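# Latch thermal cycler lids and bring idle/paused units to Running

## Task

For every thermal cycler whose display reads Idle or Paused at the outset, bring its lid down by hand without dropping or slamming it and latch it, then get that cycler to display Running. A paused run must be resumed, not restarted, and none of these cyclers may have its run ended by the STOP key or by raising the lid handle mid-run. Cyclers that read Running or Complete at the outset must keep their status: no run started, paused or ended on them, and their lids and plates left untouched. Every cycler sits loose on the table and must finish within roughly a finger's width of its starting spot, upright and barely rotated. Every plate must stay flat in its block. At the end, open the gripper off everything and move the arm away.

## Robot and tools

Robot: one 6-joint arm with a two-finger parallel gripper, seen by five cameras: cam_head_left, cam_head_right, cam_high, cam_low (896x504 each) and cam_wrist (616x616 fisheye). A calibration line (K, distortion, T_world_to_cam) is given per camera; the fixed ones may be off by a couple of degrees and under a centimetre, so treat projections as approximate.

Frame: the scene frame has its origin on the table top under the arm base, +z up, +y to the left when facing along +x. The state line reports end_effector_position (metres) and end_effector_quat_wxyz in this frame. That point is the centre between the finger pads when closed; fingertips extend about 33 mm past it when closed and 9 mm when fully open. Fingers point along the gripper's +z and open along its y. The reported hand position gets less accurate at long reach, and the base may be tilted relative to the table.

execute_actions takes "actions": a list holding at most one item, plus an optional "pictures" boolean. An empty list just returns the current state, with pictures. An item with "rows" is a motion: "rows" is 1 to 15 rows, each applied for one 1/30 s control step; "steps" (8 to 15, default 15) sets the duration, and the final row repeats to fill it. An item with only "steps" (up to 300) is a wait, counted from the previous result and including your reply time. A refused call moves nothing.

Each row is 9 numbers in this order: J1 waist, J2 shoulder, J3 elbow, J4 forearm roll, J5 wrist pitch, J6 wrist roll, then gripper position, gripper force_limit, gripper speed. The six joint values are absolute target angles in radians (same form as the Joint positions line), not offsets. Ranges: waist -3.491..3.491, shoulder -3.140..3.140, elbow -1.187..4.328, forearm roll -3.316..3.316, wrist pitch -3.140..3.140, wrist roll -3.927..3.927; a target more than 0.010 past an end, and beyond the current angle, is refused, and real ends may differ by 0.010. A joint driven to its real end triggers a "joint sent to its limit" line. The last three values are each in -1..1: position +1 = fully open (140 mm), pads touch near -0.8, -1 = close until blocked; force_limit -1/0/+1 ≈ 14/60/107 N; speed -1/0/+1 ≈ 30/140/250 mm/s.

Motion limits: joint targets are rate-limited (2.62 rad/s waist and shoulder, 3.14 elbow, 3.93 wrist joints, with 0.5 s ramp-up, all joints synchronised), kept within a lead of the measured angle (0.805, 0.805, 0.966, 1.21, 1.21, 1.21 rad), and scaled back if they would move the gripper over 70 mm from where it is measured. Far targets therefore need several calls. The arm keeps heading to the last row sent while you think or wait, until it stalls; after that only a new action moves it further. Each result is captured 8 steps before its action ends; those steps run during your reply.

Result lines: Joint positions and Joint velocities (column order, rad and rad/s); position_measured in counts (3 open, 230 pads together, nonlinear); object_status 0 moving, 1 blocked while opening, 2 blocked while closing (a grip), 3 reached target or pads met. To grip, send position -1 and look for 2. To squeeze harder while gripping, raise force_limit and nudge position (e.g. -1 to -0.98). Closing pushes fingertips about 24 mm farther out, so leave room above surfaces. "joint command not followed" means the clearance check altered targets (mounts and posts count as arm); HELD marks steps where your row was not sent. Flange force is the estimated external force on the gripper, noisy, includes held weight, "no reading" when unavailable.

Faults to avoid: contact torque at a joint's load limit (142 N m for waist, shoulder, elbow; 35.6 for the wrist joints, held weight included) or any external force of 150 N halts the arm for 10 s and drops the rest of the call. Long holding under load heats motors; MOTOR HOT warns, and an OVER-TEMPERATURE FAULT brakes the arm. Push gently, move smoothly, and never knock anything off the table, tip a cycler, or shove it out of place.

Latching: a lid counts as latched only if the lid is fully down and its handle sits fully down on its stop. For a lowered lid, swing the handle all the way up (the lid may rise with it) and then down onto the stop, keeping hold throughout. START and the RESUME soft key have no effect on an unlatched lid. Press START for Idle units and RESUME for Paused ones; never STOP.

zoom_image: "camera" (one of the five names) and "region" [x0, y0, x1, y1] in that camera's pixels, (0,0) top-left, at most 504x504; it enlarges the latest image, useful for reading displays.

finished_scene: pass "scene" (integer) to close the current scene; irreversible, and it is then judged, so the goal must already hold and stay held. Ending a reply without a tool call also ends the run. The simulation continues while you compose each reply, so keep replies short.

Each tool is called as a command line: name --argument value for each argument, lists and objects as JSON in quotes; but a table of rows of numbers goes row by row, as --pt "numbers of a row", without its own name.

## Session

execute_actions --actions '[]'

Scene clock: 0.00 s of 7800.00 s.
end_effector_position=(+0.3063, +0.1246, +0.1320) position_measured=3 object_status=3 end_effector_quat_wxyz=(-0.143, +0.537, +0.830, -0.045)
Joint positions: [ 1.006  0.619 -0.484  0.24  -1.159  2.419]
Joint velocities: [-0.    -0.001 -0.    -0.     0.    -0.   ]
Flange force (N, the push that the arm receives, along the gripper's own x y z axes): no reading

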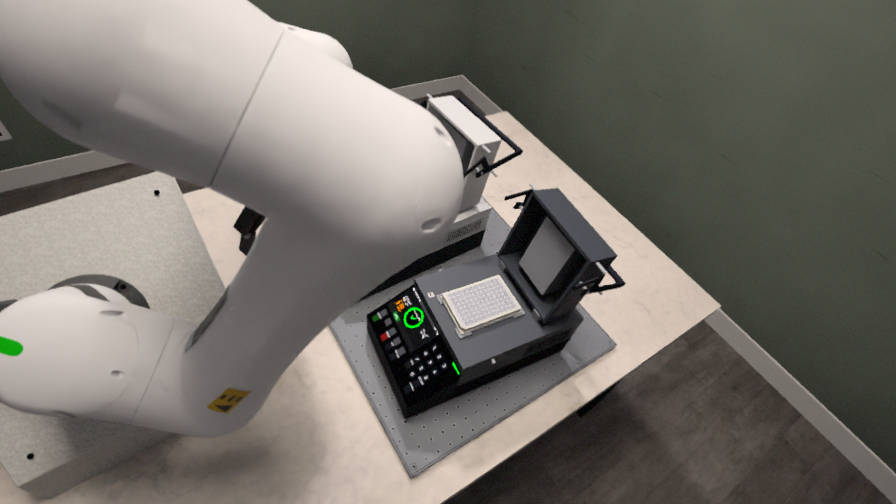

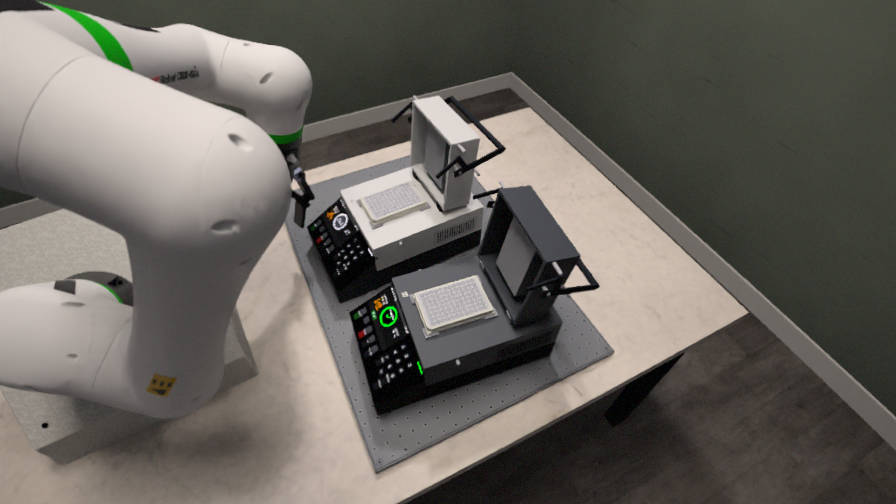

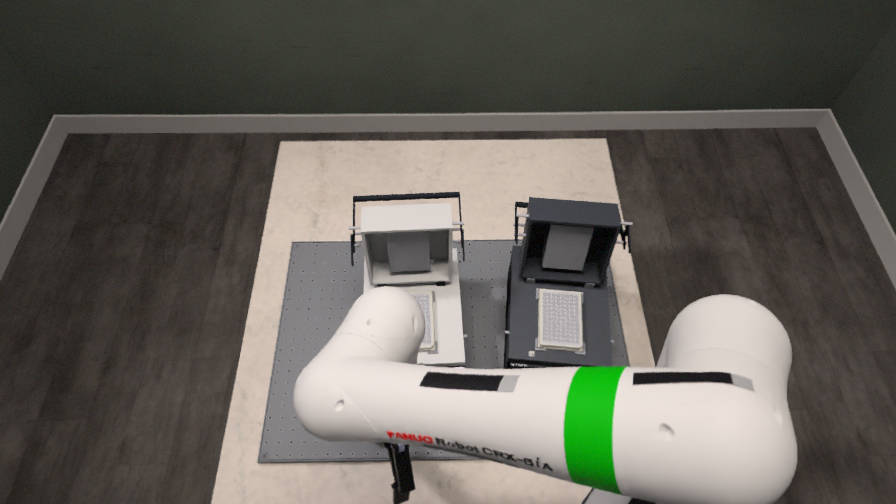

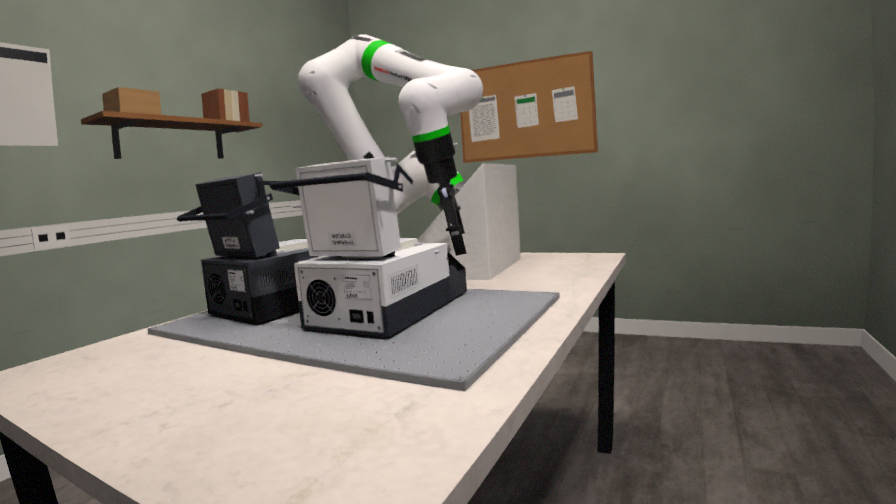

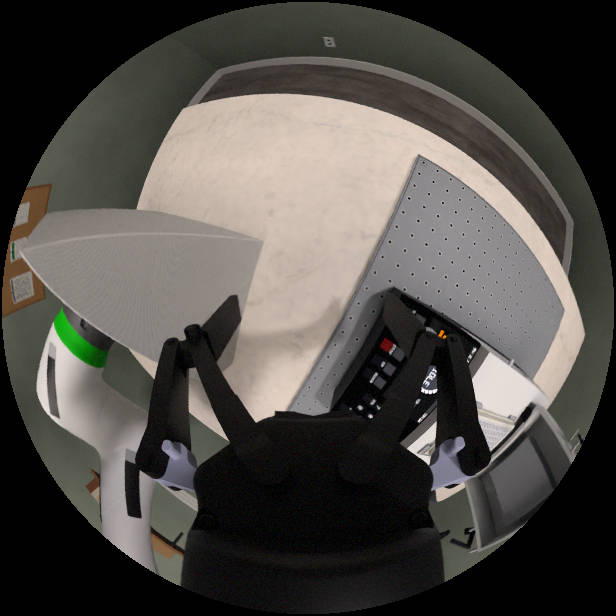

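zoom_image --camera "cam_head_right" --region '[290,80,620,420]'

execute_actions --actions '[{"rows":[[1.006,0.4,-0.3,0.24,-1.159,2.419,1,0,0]]}]'

execute_actions --actions '[{"steps":40}]' --pictures true

Region (290, 80, 620, 420) of cam_head_right's 896x504 image, scaled by 1.482, with more detail than that image has; it fills the left 489 columns of this view, and the rest is white.

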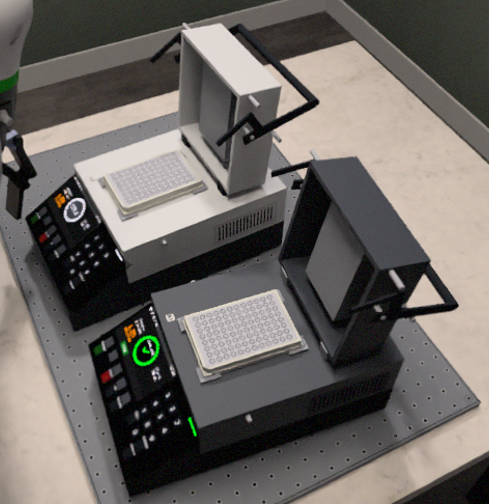

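Scene clock: 0.57 s of 7800.00 s.
end_effector_position=(+0.3540, +0.1451, +0.1852) position_measured=3 object_status=3 end_effector_quat_wxyz=(-0.145, +0.560, +0.815, +0.027)
Joint positions: [ 1.006  0.535 -0.414  0.24  -1.159  2.419]
Joint velocities: [-0.001 -0.513  0.429  0.    -0.002 -0.001]
Flange force (N, the push that the arm receives, along the gripper's own x y z axes): [-4.1 3.6 4.0]
Steps of this call (steps 1 to 10: nothing new was sent; steps 11 to 17: the first 7 steps of this action). Readings (joint positions | what the end effector reports):
11: [1.006 0.619 -0.484 0.240 -1.159 2.419] | position_measured=3 object_status=3
12: [1.006 0.616 -0.481 0.240 -1.159 2.419] | position_measured=3 object_status=3
14: [1.006 0.592 -0.461 0.240 -1.159 2.419] | position_measured=3 object_status=3
17: the state above

Scene clock: 1.90 s of 7800.00 s.
end_effector_position=(+0.4263, +0.1553, +0.2858) position_measured=3 object_status=3 end_effector_quat_wxyz=(-0.148, +0.590, +0.781, +0.143)
Joint positions: [ 1.006  0.4   -0.3    0.24  -1.159  2.419]
Joint velocities: [-0.     0.     0.     0.     0.002 -0.001]
Flange force (N, the push that the arm receives, along the gripper's own x y z axes): [-3.0 -2.9 3.0]
Kept back: nothing.
Steps of this call (steps 1 to 8: the last 8 steps of your previous action; steps 9 to 30: the robot went on to your last target; steps 31 to 40: nothing new was sent). Readings (joint positions | what the end effector reports):
1: [1.006 0.518 -0.399 0.240 -1.159 2.419] | position_measured=3 object_status=3
2: [1.006 0.501 -0.385 0.240 -1.159 2.419] | position_measured=3 object_status=3
4: [1.006 0.467 -0.356 0.240 -1.159 2.419] | position_measured=3 object_status=3
8: [1.006 0.410 -0.308 0.240 -1.159 2.419] | position_measured=3 object_status=3
40: the state above
The arm was judged still, so your last target was given up. Only a new action makes it travel on or press farther. Fingers that are still opening or closing keep moving.
camera_calibration (this result's frames):
cam_wrist: T_world_to_cam=[[0.970449, 0.238434, 0.0371247, -0.459611], [0.237082, -0.970769, 0.0374069, 0.0425846], [0.0449586, -0.0274999, -0.99861, 0.447266], [0, 0, 0, 1]] pos_world=[0.415825, 0.163227, 0.462114]

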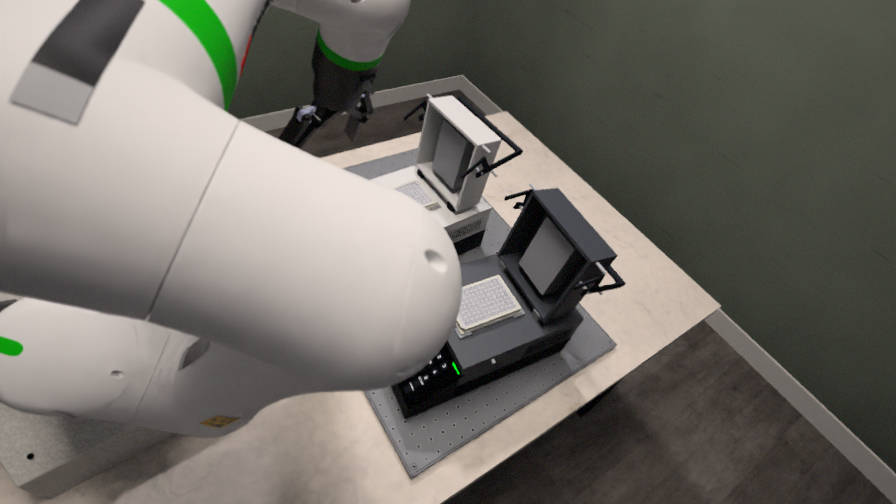

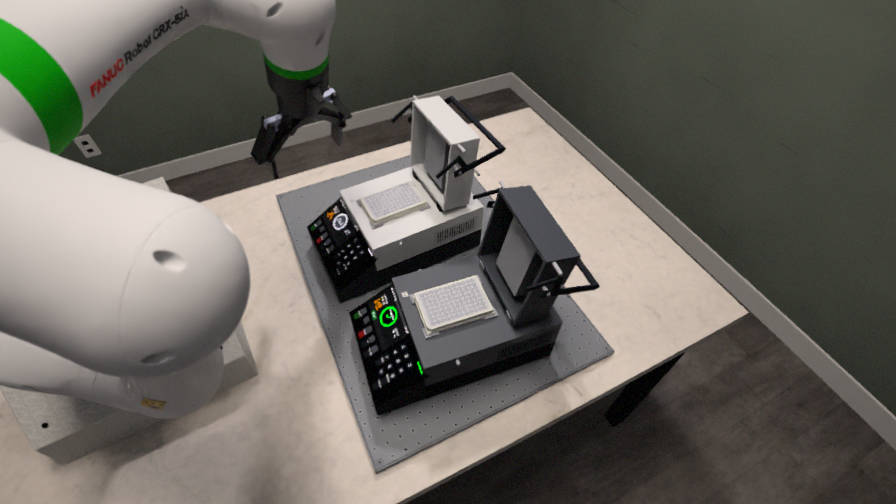

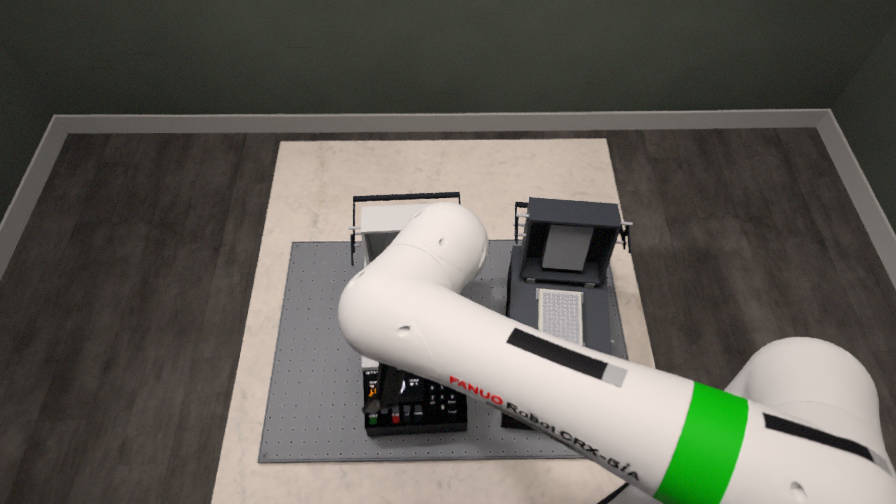

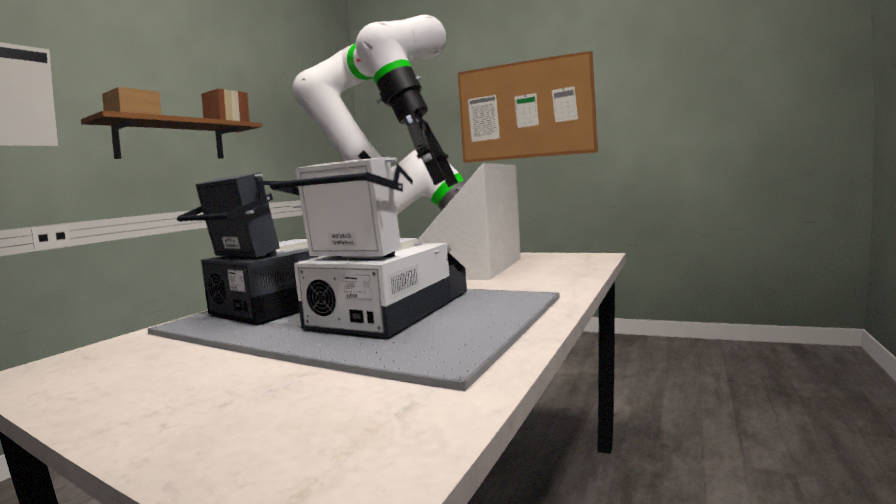

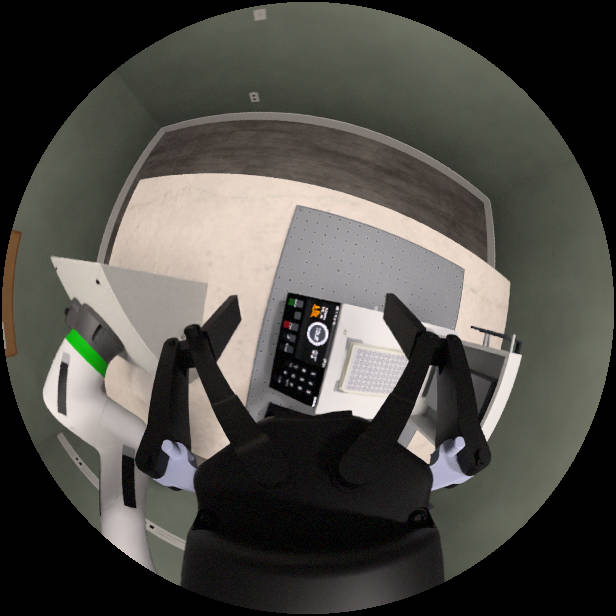

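execute_actions --actions '[{"rows":[[0.98,0.5,0.05,0.6,-1.3,2.33,0,-1,0]]}]'

execute_actions --actions '[{"steps":15}]'

execute_actions --actions '[{"rows":[[0.881,0.791,0.358,0.839,-1.42,2.293,0,-1,0]]}]'

execute_actions --actions '[{"steps":30}]' --pictures true

Scene clock: 3.80 s of 7800.00 s.
end_effector_position=(+0.4879, +0.1421, +0.3216) position_measured=45 object_status=0 end_effector_quat_wxyz=(-0.099, +0.605, +0.774, +0.160)
Joint positions: [ 0.999  0.429 -0.197  0.345 -1.2    2.393]
Joint velocities: [-0.049  0.188  0.645  0.658 -0.263 -0.166]
Flange force (N, the push that the arm receives, along the gripper's own x y z axes): [-5.2 0.5 2.6]
Steps of this call (steps 1 to 50: nothing new was sent; steps 51 to 57: the first 7 steps of this action). Readings (joint positions | what the end effector reports):
51: [1.006 0.400 -0.300 0.240 -1.159 2.419] | position_measured=3 object_status=0
52: [1.006 0.401 -0.296 0.243 -1.160 2.419] | position_measured=7 object_status=0
54: [1.004 0.409 -0.267 0.274 -1.172 2.411] | position_measured=22 object_status=0
57: the state above

Scene clock: 4.30 s of 7800.00 s.
end_effector_position=(+0.6216, +0.0868, +0.4179) position_measured=129 object_status=0 end_effector_quat_wxyz=(+0.020, +0.651, +0.734, +0.194)
Joint positions: [ 0.98   0.5    0.049  0.599 -1.3    2.33 ]
Joint velocities: [-0.001  0.005  0.008  0.013 -0.003 -0.   ]
Flange force (N, the push that the arm receives, along the gripper's own x y z axes): [-0.4 3.7 6.2]
Kept back: nothing.
Steps of this call (steps 1 to 8: the last 8 steps of your previous action; steps 9 to 15: the robot went on to your last target). Readings (joint positions | what the end effector reports):
1: [0.997 0.435 -0.176 0.368 -1.209 2.388] | position_measured=53 object_status=0
2: [0.995 0.441 -0.154 0.390 -1.217 2.382] | position_measured=60 object_status=0
4: [0.992 0.454 -0.111 0.435 -1.235 2.371] | position_measured=75 object_status=0
8: [0.986 0.479 -0.024 0.523 -1.270 2.349] | position_measured=106 object_status=0
15: the state above

Scene clock: 4.53 s of 7800.00 s.
end_effector_position=(+0.6687, +0.0749, +0.4148) position_measured=129 object_status=3 end_effector_quat_wxyz=(+0.057, +0.668, +0.722, +0.169)
Joint positions: [ 0.944  0.605  0.161  0.687 -1.343  2.317]
Joint velocities: [-0.31   0.91   0.951  0.729 -0.368 -0.113]
Flange force (N, the push that the arm receives, along the gripper's own x y z axes): [-0.2 -2.2 -6.8]
Steps of this call (steps 1 to 7: the first 7 steps of this action). Readings (joint positions | what the end effector reports):
1: [0.980 0.500 0.050 0.600 -1.300 2.330] | position_measured=129 object_status=0
2: [0.979 0.504 0.054 0.603 -1.302 2.330] | position_measured=129 object_status=3
4: [0.971 0.527 0.079 0.623 -1.311 2.326] | position_measured=129 object_status=3
7: the state above

Scene clock: 5.53 s of 7800.00 s.
end_effector_position=(+0.7430, +0.0521, +0.4011) position_measured=129 object_status=3 end_effector_quat_wxyz=(+0.123, +0.696, +0.696, +0.123)
Joint positions: [ 0.881  0.791  0.358  0.839 -1.42   2.293]
Joint velocities: [-0.    -0.     0.    -0.     0.001  0.   ]
Flange force (N, the push that the arm receives, along the gripper's own x y z axes): [2.0 -5.6 3.5]
Kept back: nothing.
Steps of this call (steps 1 to 8: the last 8 steps of your previous action; steps 9 to 30: the robot went on to your last target). Readings (joint positions | what the end effector reports):
1: [0.934 0.635 0.193 0.711 -1.356 2.313] | position_measured=129 object_status=3
2: [0.924 0.665 0.224 0.735 -1.368 2.309] | position_measured=129 object_status=3
4: [0.905 0.720 0.283 0.781 -1.391 2.302] | position_measured=129 object_status=3
8: [0.883 0.786 0.352 0.835 -1.418 2.294] | position_measured=129 object_status=3
30: the state above
The arm was judged still, so your last target was given up. Only a new action makes it travel on or press farther. Fingers that are still opening or closing keep moving.
camera_calibration (this result's frames):
cam_wrist: T_world_to_cam=[[0.939412, -0.0276832, 0.34167, -0.831889], [-0.172011, -0.900229, 0.399999, 0.0178755], [0.296508, -0.434535, -0.850448, 0.320201], [0, 0, 0, 1]] pos_world=[0.689619, 0.132201, 0.549396]

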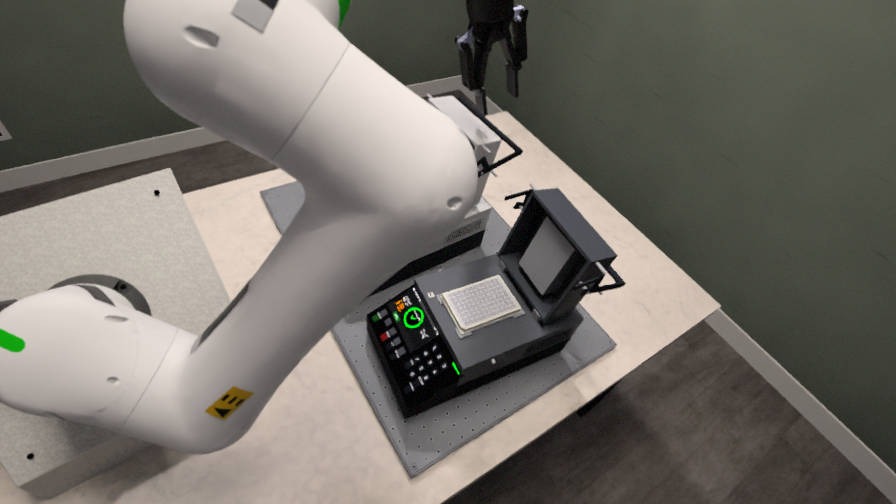

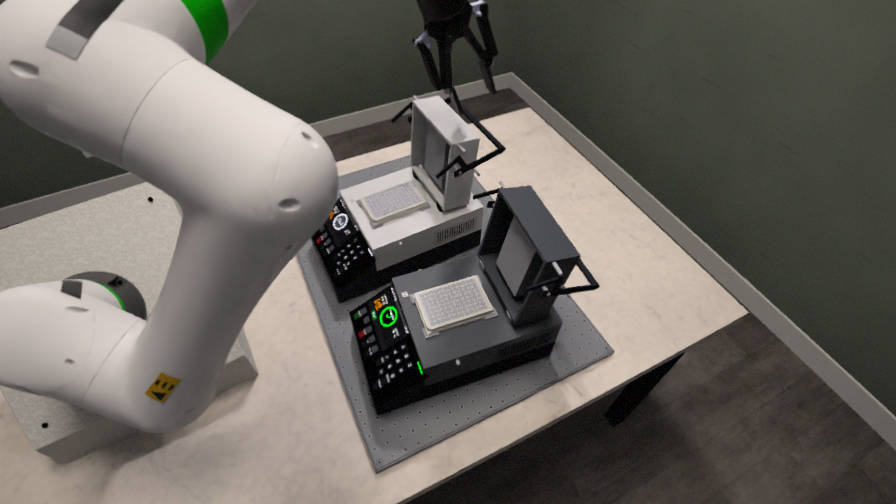

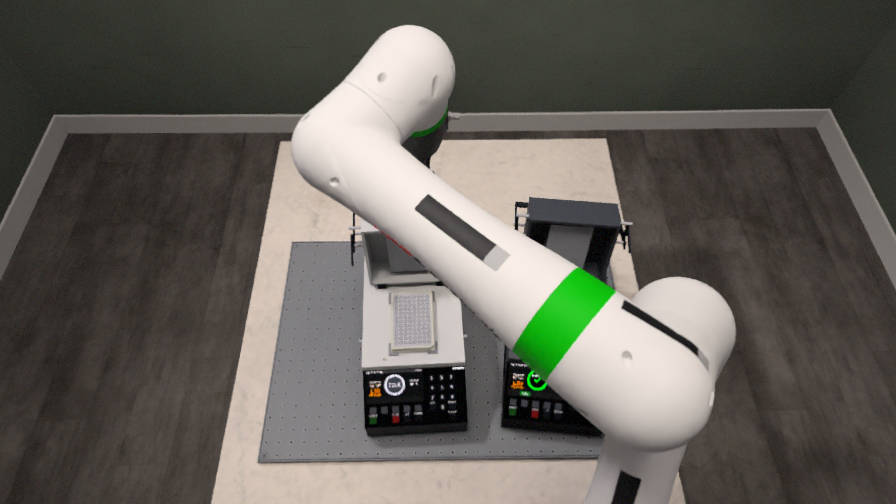

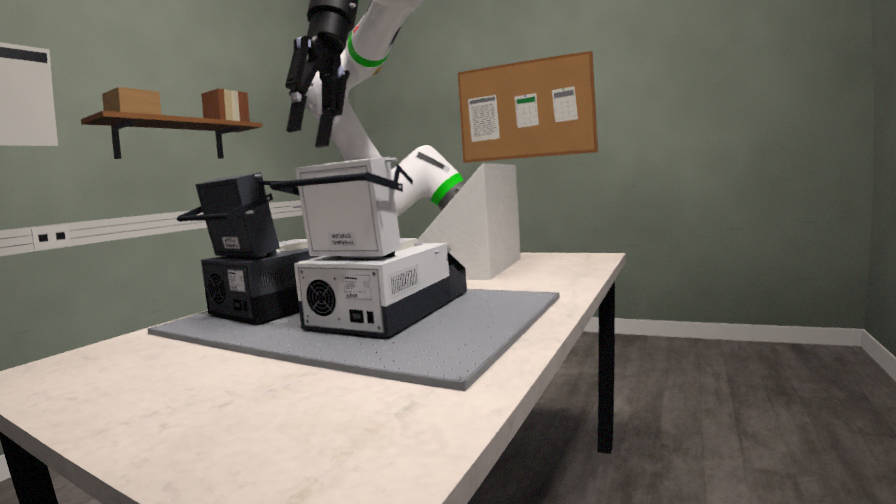

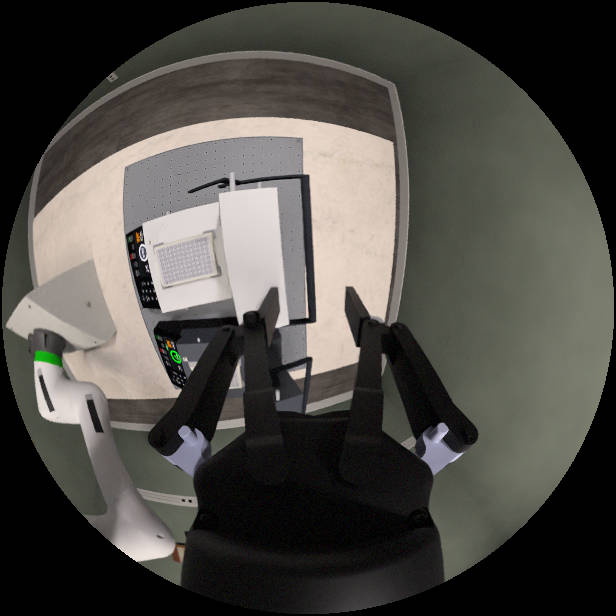

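execute_actions --actions '[{"rows":[[0.84,0.807,0.325,0.861,-1.361,2.279,-0.42,-1,1],[0.84,0.807,0.325,0.861,-1.361,2.279,-0.42,-1,1],[0.84,0.807,0.325,0.861,-1.361,2.279,-0.42,-1,1],[0.84,0.807,0.325,0.861,-1.361,2.279,-0.42,-1,1],[0.84,0.807,0.325,0.861,-1.361,2.279,-0.42,-1,1],[0.794,0.825,0.287,0.887,-1.294,2.263,-0.42,-1,1]]}]'

execute_actions --actions '[{"steps":15}]' --pictures true

Scene clock: 7.07 s of 7800.00 s.
end_effector_position=(+0.7587, +0.0517, +0.3641) position_measured=182 object_status=0 end_effector_quat_wxyz=(+0.124, +0.697, +0.696, +0.123)
Joint positions: [ 0.836  0.809  0.322  0.864 -1.355  2.277]
Joint velocities: [-0.253  0.085 -0.211  0.165  0.405 -0.095]
Flange force (N, the push that the arm receives, along the gripper's own x y z axes): [-1.5 -11.8 -25.7]
Steps of this call (steps 1 to 39: nothing new was sent; steps 40 to 46: the first 7 steps of this action). Readings (joint positions | what the end effector reports):
40: [0.881 0.791 0.358 0.839 -1.420 2.293] | position_measured=129 object_status=0
41: [0.878 0.792 0.356 0.841 -1.416 2.292] | position_measured=136 object_status=0
43: [0.857 0.800 0.339 0.852 -1.386 2.285] | position_measured=163 object_status=0
46: the state above

Scene clock: 7.57 s of 7800.00 s.
end_effector_position=(+0.7705, +0.0516, +0.3283) position_measured=182 object_status=3 end_effector_quat_wxyz=(+0.123, +0.696, +0.696, +0.122)
Joint positions: [ 0.794  0.825  0.287  0.887 -1.294  2.263]
Joint velocities: [ 0.001  0.    -0.     0.     0.001  0.   ]
Flange force (N, the push that the arm receives, along the gripper's own x y z axes): [-1.7 -9.0 4.8]
Kept back: nothing.
Steps of this call (steps 1 to 8: the last 8 steps of your previous action; steps 9 to 15: the robot went on to your last target). Readings (joint positions | what the end effector reports):
1: [0.824 0.813 0.312 0.870 -1.337 2.273] | position_measured=182 object_status=0
2: [0.812 0.818 0.302 0.877 -1.320 2.269] | position_measured=182 object_status=0
4: [0.797 0.824 0.290 0.885 -1.299 2.264] | position_measured=182 object_status=0
8: [0.794 0.825 0.287 0.887 -1.294 2.263] | position_measured=182 object_status=3
15: the state above
camera_calibration (this result's frames):
cam_wrist: T_world_to_cam=[[0.939345, -0.0271675, 0.341896, -0.83294], [-0.17199, -0.89977, 0.40104, 0.0508869], [0.296732, -0.435518, -0.849867, 0.249601], [0, 0, 0, 1]] pos_world=[0.717105, 0.131863, 0.476498]

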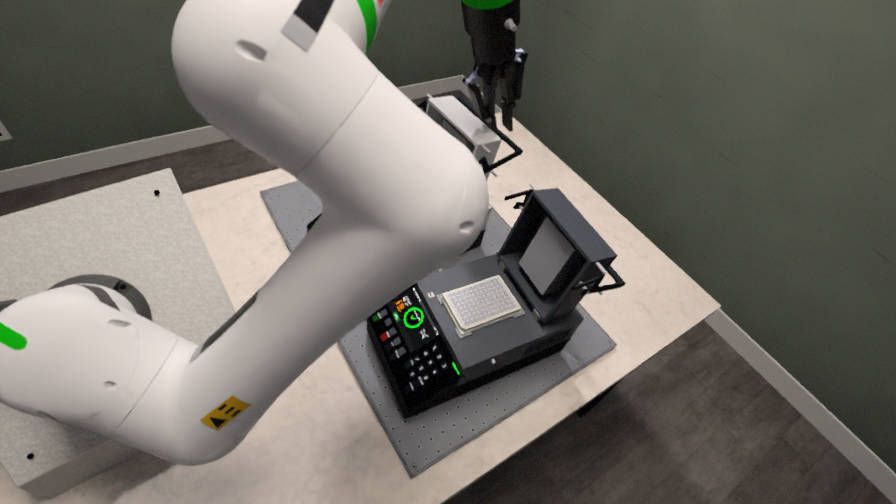

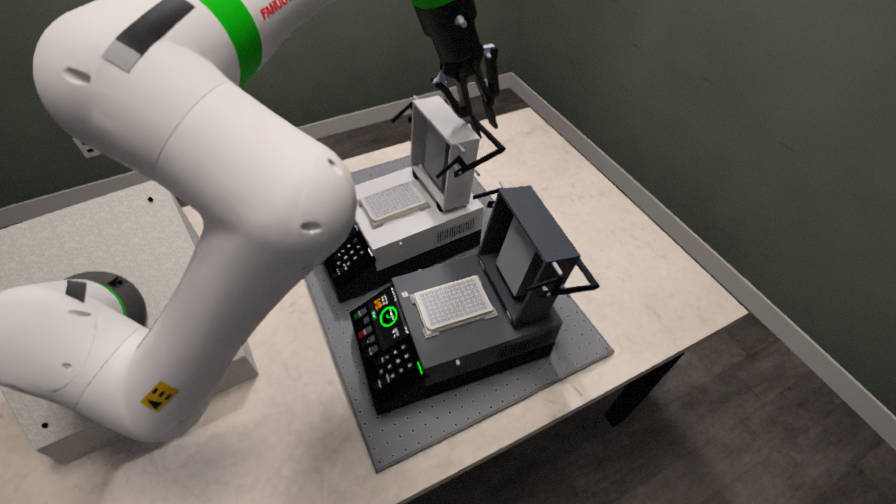

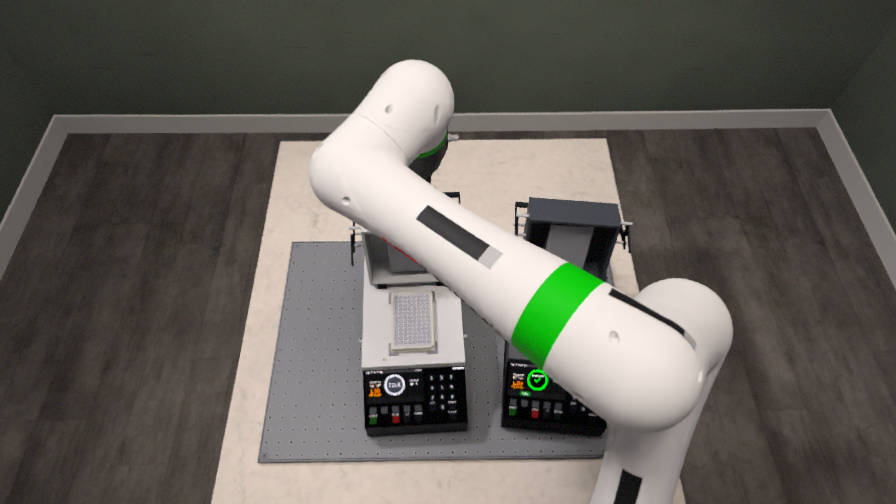

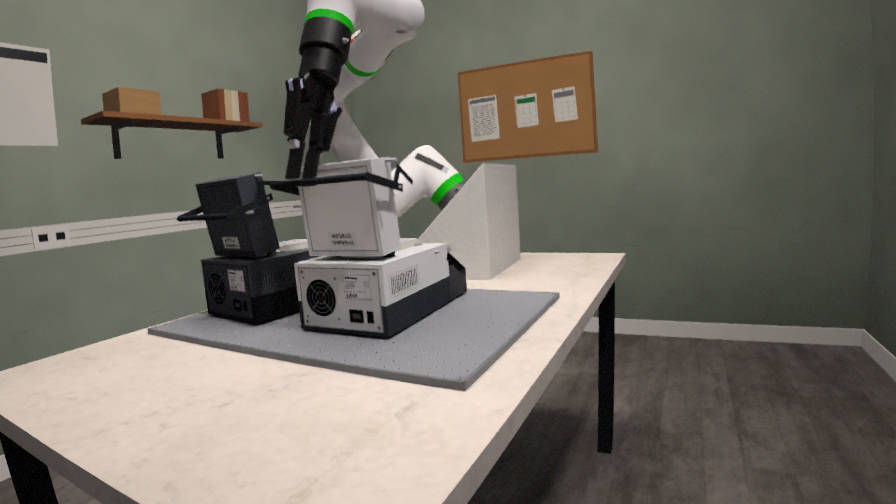

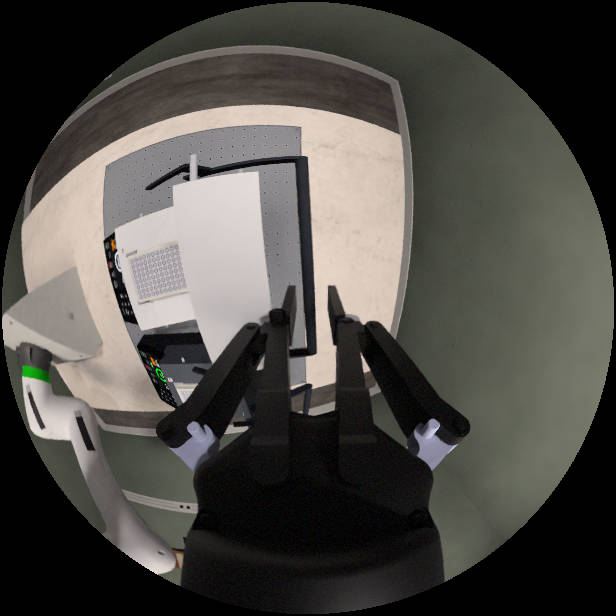

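execute_actions --actions '[{"rows":[[0.772,0.833,0.269,0.899,-1.263,2.255,-0.55,-0.4,-0.5]],"steps":10}]'

execute_actions --actions '[{"rows":[[0.772,0.833,0.269,0.899,-1.263,2.255,-1,-0.4,-0.5]]}]'

execute_actions --actions '[{"rows":[[0.778,0.823,0.256,0.897,-1.265,2.249,-1,-0.4,0],[0.784,0.814,0.243,0.896,-1.267,2.243,-1,-0.4,0],[0.79,0.804,0.23,0.894,-1.269,2.236,-1,-0.4,0],[0.796,0.794,0.217,0.893,-1.271,2.23,-1,-0.4,0],[0.802,0.785,0.204,0.891,-1.272,2.224,-1,-0.4,0],[0.808,0.775,0.191,0.89,-1.274,2.218,-1,-0.4,0],[0.814,0.765,0.178,0.888,-1.276,2.212,-1,-0.4,0],[0.82,0.756,0.165,0.887,-1.278,2.206,-1,-0.4,0],[0.826,0.746,0.152,0.885,-1.279,2.2,-1,-0.4,0],[0.833,0.736,0.138,0.884,-1.28,2.193,-1,-0.4,0]]}]'

execute_actions --actions '[{"steps":12}]' --pictures true

Scene clock: 8.80 s of 7800.00 s.
end_effector_position=(+0.7716, +0.0515, +0.3257) position_measured=184 object_status=0 end_effector_quat_wxyz=(+0.123, +0.696, +0.696, +0.123)
Joint positions: [ 0.791  0.826  0.284  0.889 -1.289  2.262]
Joint velocities: [-0.166  0.053 -0.137  0.104  0.254 -0.065]
Flange force (N, the push that the arm receives, along the gripper's own x y z axes): [1.7 -8.1 -29.6]
Steps of this call (steps 1 to 15: the robot went on to your last target; steps 16 to 35: nothing new was sent; steps 36 to 37: the first 2 steps of this action). Readings (joint positions | what the end effector reports):
36: [0.794 0.825 0.287 0.887 -1.294 2.263] | position_measured=182 object_status=0
37: the state above

Scene clock: 9.30 s of 7800.00 s.
end_effector_position=(+0.7755, +0.0512, +0.3093) position_measured=215 object_status=0 end_effector_quat_wxyz=(+0.122, +0.696, +0.697, +0.122)
Joint positions: [ 0.772  0.833  0.269  0.899 -1.263  2.255]
Joint velocities: [ 0.001 -0.     0.    -0.     0.001  0.001]
Flange force (N, the push that the arm receives, along the gripper's own x y z axes): [-5.0 -31.5 -1.5]
Steps of this call (steps 1 to 8: the last 8 steps of your previous action; steps 9 to 15: the first 7 steps of this action). Readings (joint positions | what the end effector reports):
9: [0.772 0.833 0.269 0.899 -1.263 2.255] | position_measured=199 object_status=0
10: [0.772 0.833 0.269 0.899 -1.263 2.255] | position_measured=201 object_status=0
12: [0.772 0.833 0.269 0.899 -1.263 2.255] | position_measured=210 object_status=0
15: the state above

Scene clock: 9.80 s of 7800.00 s.
end_effector_position=(+0.7568, +0.0517, +0.3194) position_measured=215 object_status=2 end_effector_quat_wxyz=(+0.122, +0.697, +0.696, +0.122)
Joint positions: [ 0.797  0.793  0.216  0.893 -1.271  2.23 ]
Joint velocities: [ 0.165 -0.266 -0.36  -0.041 -0.051 -0.167]
Flange force (N, the push that the arm receives, along the gripper's own x y z axes): [-13.6 -2.8 12.7]
Steps of this call (steps 1 to 8: the last 8 steps of your previous action; steps 9 to 15: the first 7 steps of this action). Readings (joint positions | what the end effector reports):
9: [0.772 0.833 0.269 0.899 -1.263 2.255] | position_measured=215 object_status=2
10: [0.773 0.831 0.265 0.899 -1.263 2.253] | position_measured=215 object_status=2
12: [0.781 0.818 0.250 0.897 -1.265 2.246] | position_measured=215 object_status=2
15: the state above

Scene clock: 10.20 s of 7800.00 s.
end_effector_position=(+0.7289, +0.0526, +0.3318) position_measured=215 object_status=2 end_effector_quat_wxyz=(+0.122, +0.696, +0.696, +0.123)
Joint positions: [ 0.833  0.736  0.138  0.884 -1.28   2.193]
Joint velocities: [ 0.001 -0.002 -0.002 -0.     0.002 -0.001]
Flange force (N, the push that the arm receives, along the gripper's own x y z axes): [-28.0 -5.7 13.5]
Kept back: nothing.
Steps of this call (steps 1 to 8: the last 8 steps of your previous action; steps 9 to 12: the robot went on to your last target). Readings (joint positions | what the end effector reports):
1: [0.802 0.784 0.204 0.891 -1.273 2.224] | position_measured=215 object_status=2
2: [0.808 0.775 0.191 0.890 -1.274 2.218] | position_measured=215 object_status=2
4: [0.820 0.756 0.165 0.887 -1.278 2.206] | position_measured=215 object_status=2
8: [0.832 0.737 0.139 0.884 -1.280 2.194] | position_measured=215 object_status=2
12: the state above
camera_calibration (this result's frames):
cam_wrist: T_world_to_cam=[[0.939523, -0.0275331, 0.341378, -0.794935], [-0.171467, -0.90066, 0.399262, 0.0434804], [0.296473, -0.433651, -0.850912, 0.265803], [0, 0, 0, 1]] pos_world=[0.675511, 0.13254, 0.480188]

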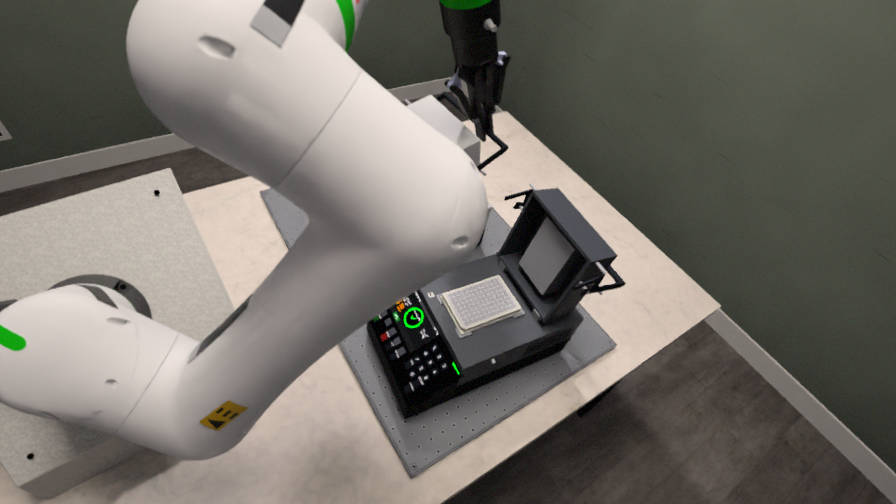

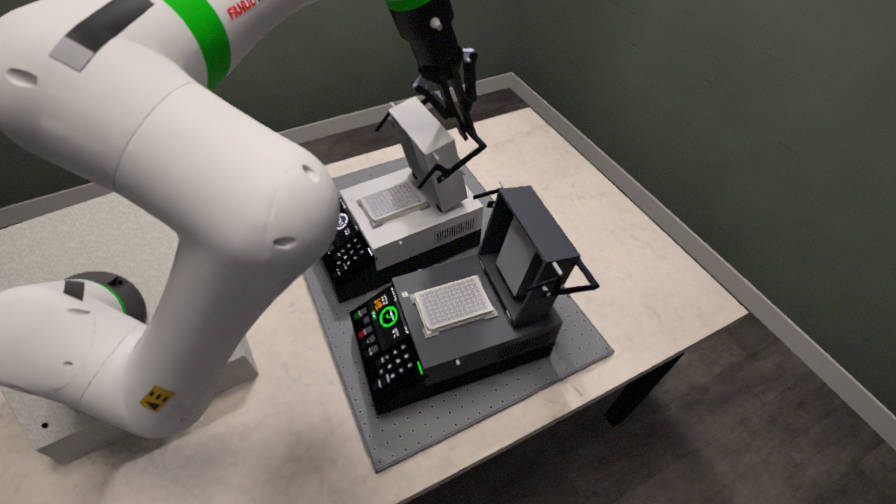

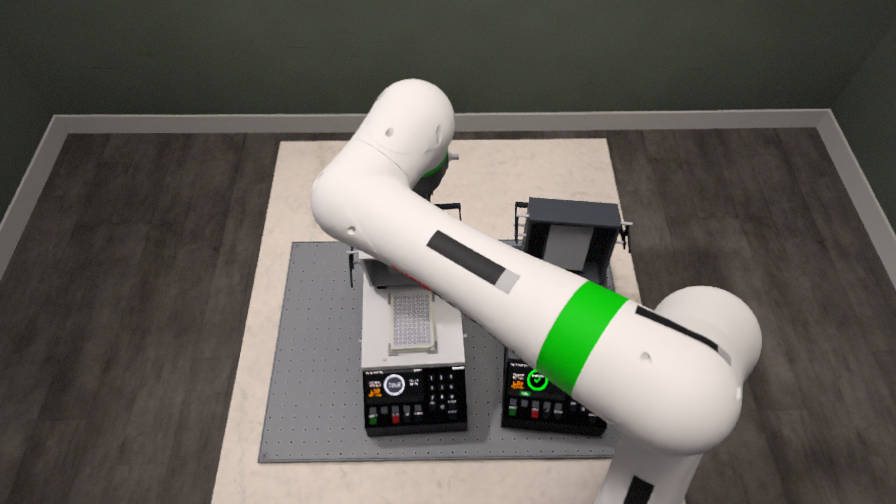

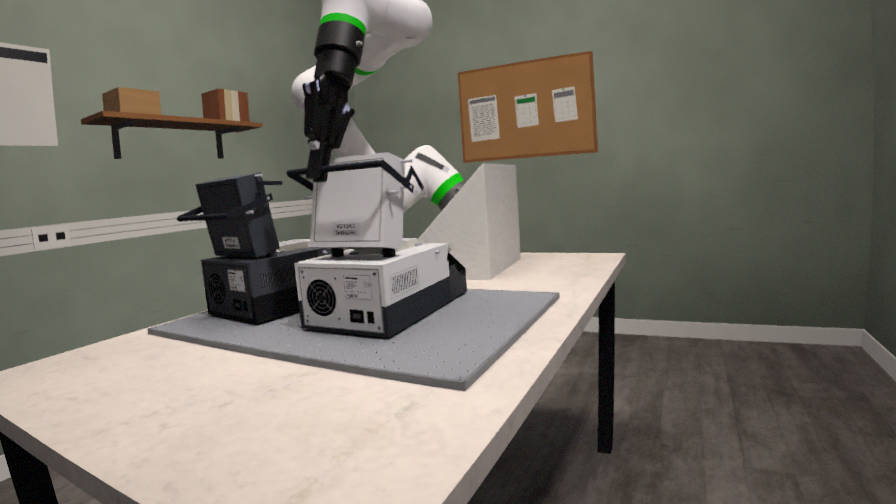

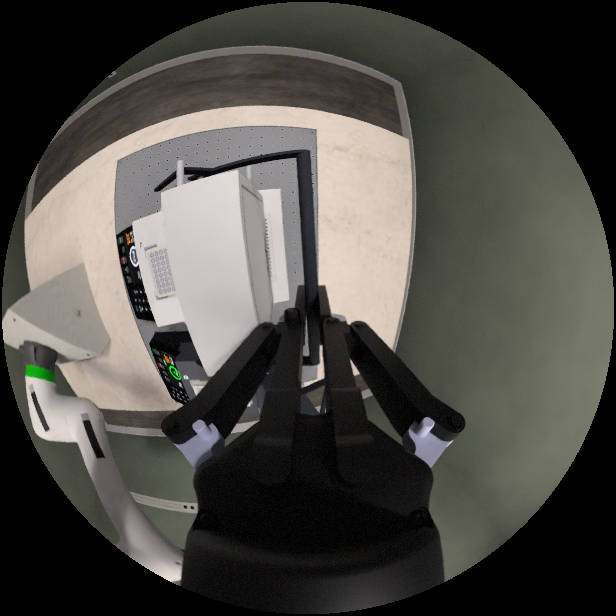

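execute_actions --actions '[{"rows":[[0.836,0.724,0.121,0.884,-1.279,2.187,-1,-0.4,0],[0.84,0.712,0.104,0.884,-1.278,2.18,-1,-0.4,0],[0.844,0.701,0.087,0.883,-1.278,2.173,-1,-0.4,0],[0.849,0.69,0.07,0.883,-1.277,2.166,-1,-0.4,0],[0.854,0.679,0.053,0.882,-1.276,2.158,-1,-0.4,0],[0.859,0.668,0.037,0.881,-1.275,2.151,-1,-0.4,0],[0.864,0.658,0.02,0.881,-1.274,2.143,-1,-0.4,0],[0.869,0.647,0.004,0.88,-1.273,2.136,-1,-0.4,0],[0.874,0.637,-0.013,0.879,-1.273,2.128,-1,-0.4,0],[0.878,0.627,-0.029,0.879,-1.272,2.121,-1,-0.4,0]]}]'

execute_actions --actions '[{"steps":12}]'

Scene clock: 11.03 s of 7800.00 s.
end_effector_position=(+0.7097, +0.0486, +0.3338) position_measured=215 object_status=2 end_effector_quat_wxyz=(+0.122, +0.697, +0.696, +0.123)
Joint positions: [ 0.849  0.691  0.072  0.883 -1.277  2.166]
Joint velocities: [ 0.127 -0.296 -0.451 -0.019  0.023 -0.196]
Flange force (N, the push that the arm receives, along the gripper's own x y z axes): [-1.5 8.0 14.2]
Steps of this call (steps 1 to 18: the robot went on to your last target; steps 19 to 25: the first 7 steps of this action). Readings (joint positions | what the end effector reports):
19: [0.833 0.736 0.138 0.884 -1.280 2.193] | position_measured=215 object_status=2
20: [0.834 0.733 0.134 0.884 -1.280 2.191] | position_measured=215 object_status=2
22: [0.838 0.719 0.114 0.884 -1.279 2.184] | position_measured=215 object_status=2
25: the state above

Scene clock: 11.43 s of 7800.00 s.
end_effector_position=(+0.6787, +0.0453, +0.3344) position_measured=215 object_status=2 end_effector_quat_wxyz=(+0.123, +0.697, +0.696, +0.123)
Joint positions: [ 0.878  0.627 -0.029  0.879 -1.272  2.121]
Joint velocities: [ 0.001 -0.002 -0.002  0.    -0.001 -0.003]
Flange force (N, the push that the arm receives, along the gripper's own x y z axes): [19.7 -2.8 9.4]
Kept back: nothing.
Steps of this call (steps 1 to 8: the last 8 steps of your previous action; steps 9 to 12: the robot went on to your last target). Readings (joint positions | what the end effector reports):
1: [0.854 0.681 0.056 0.882 -1.276 2.159] | position_measured=215 object_status=2
2: [0.858 0.671 0.040 0.881 -1.275 2.152] | position_measured=215 object_status=2
4: [0.868 0.650 0.008 0.880 -1.273 2.138] | position_measured=215 object_status=2
8: [0.878 0.628 -0.027 0.879 -1.272 2.122] | position_measured=215 object_status=2
12: the state above


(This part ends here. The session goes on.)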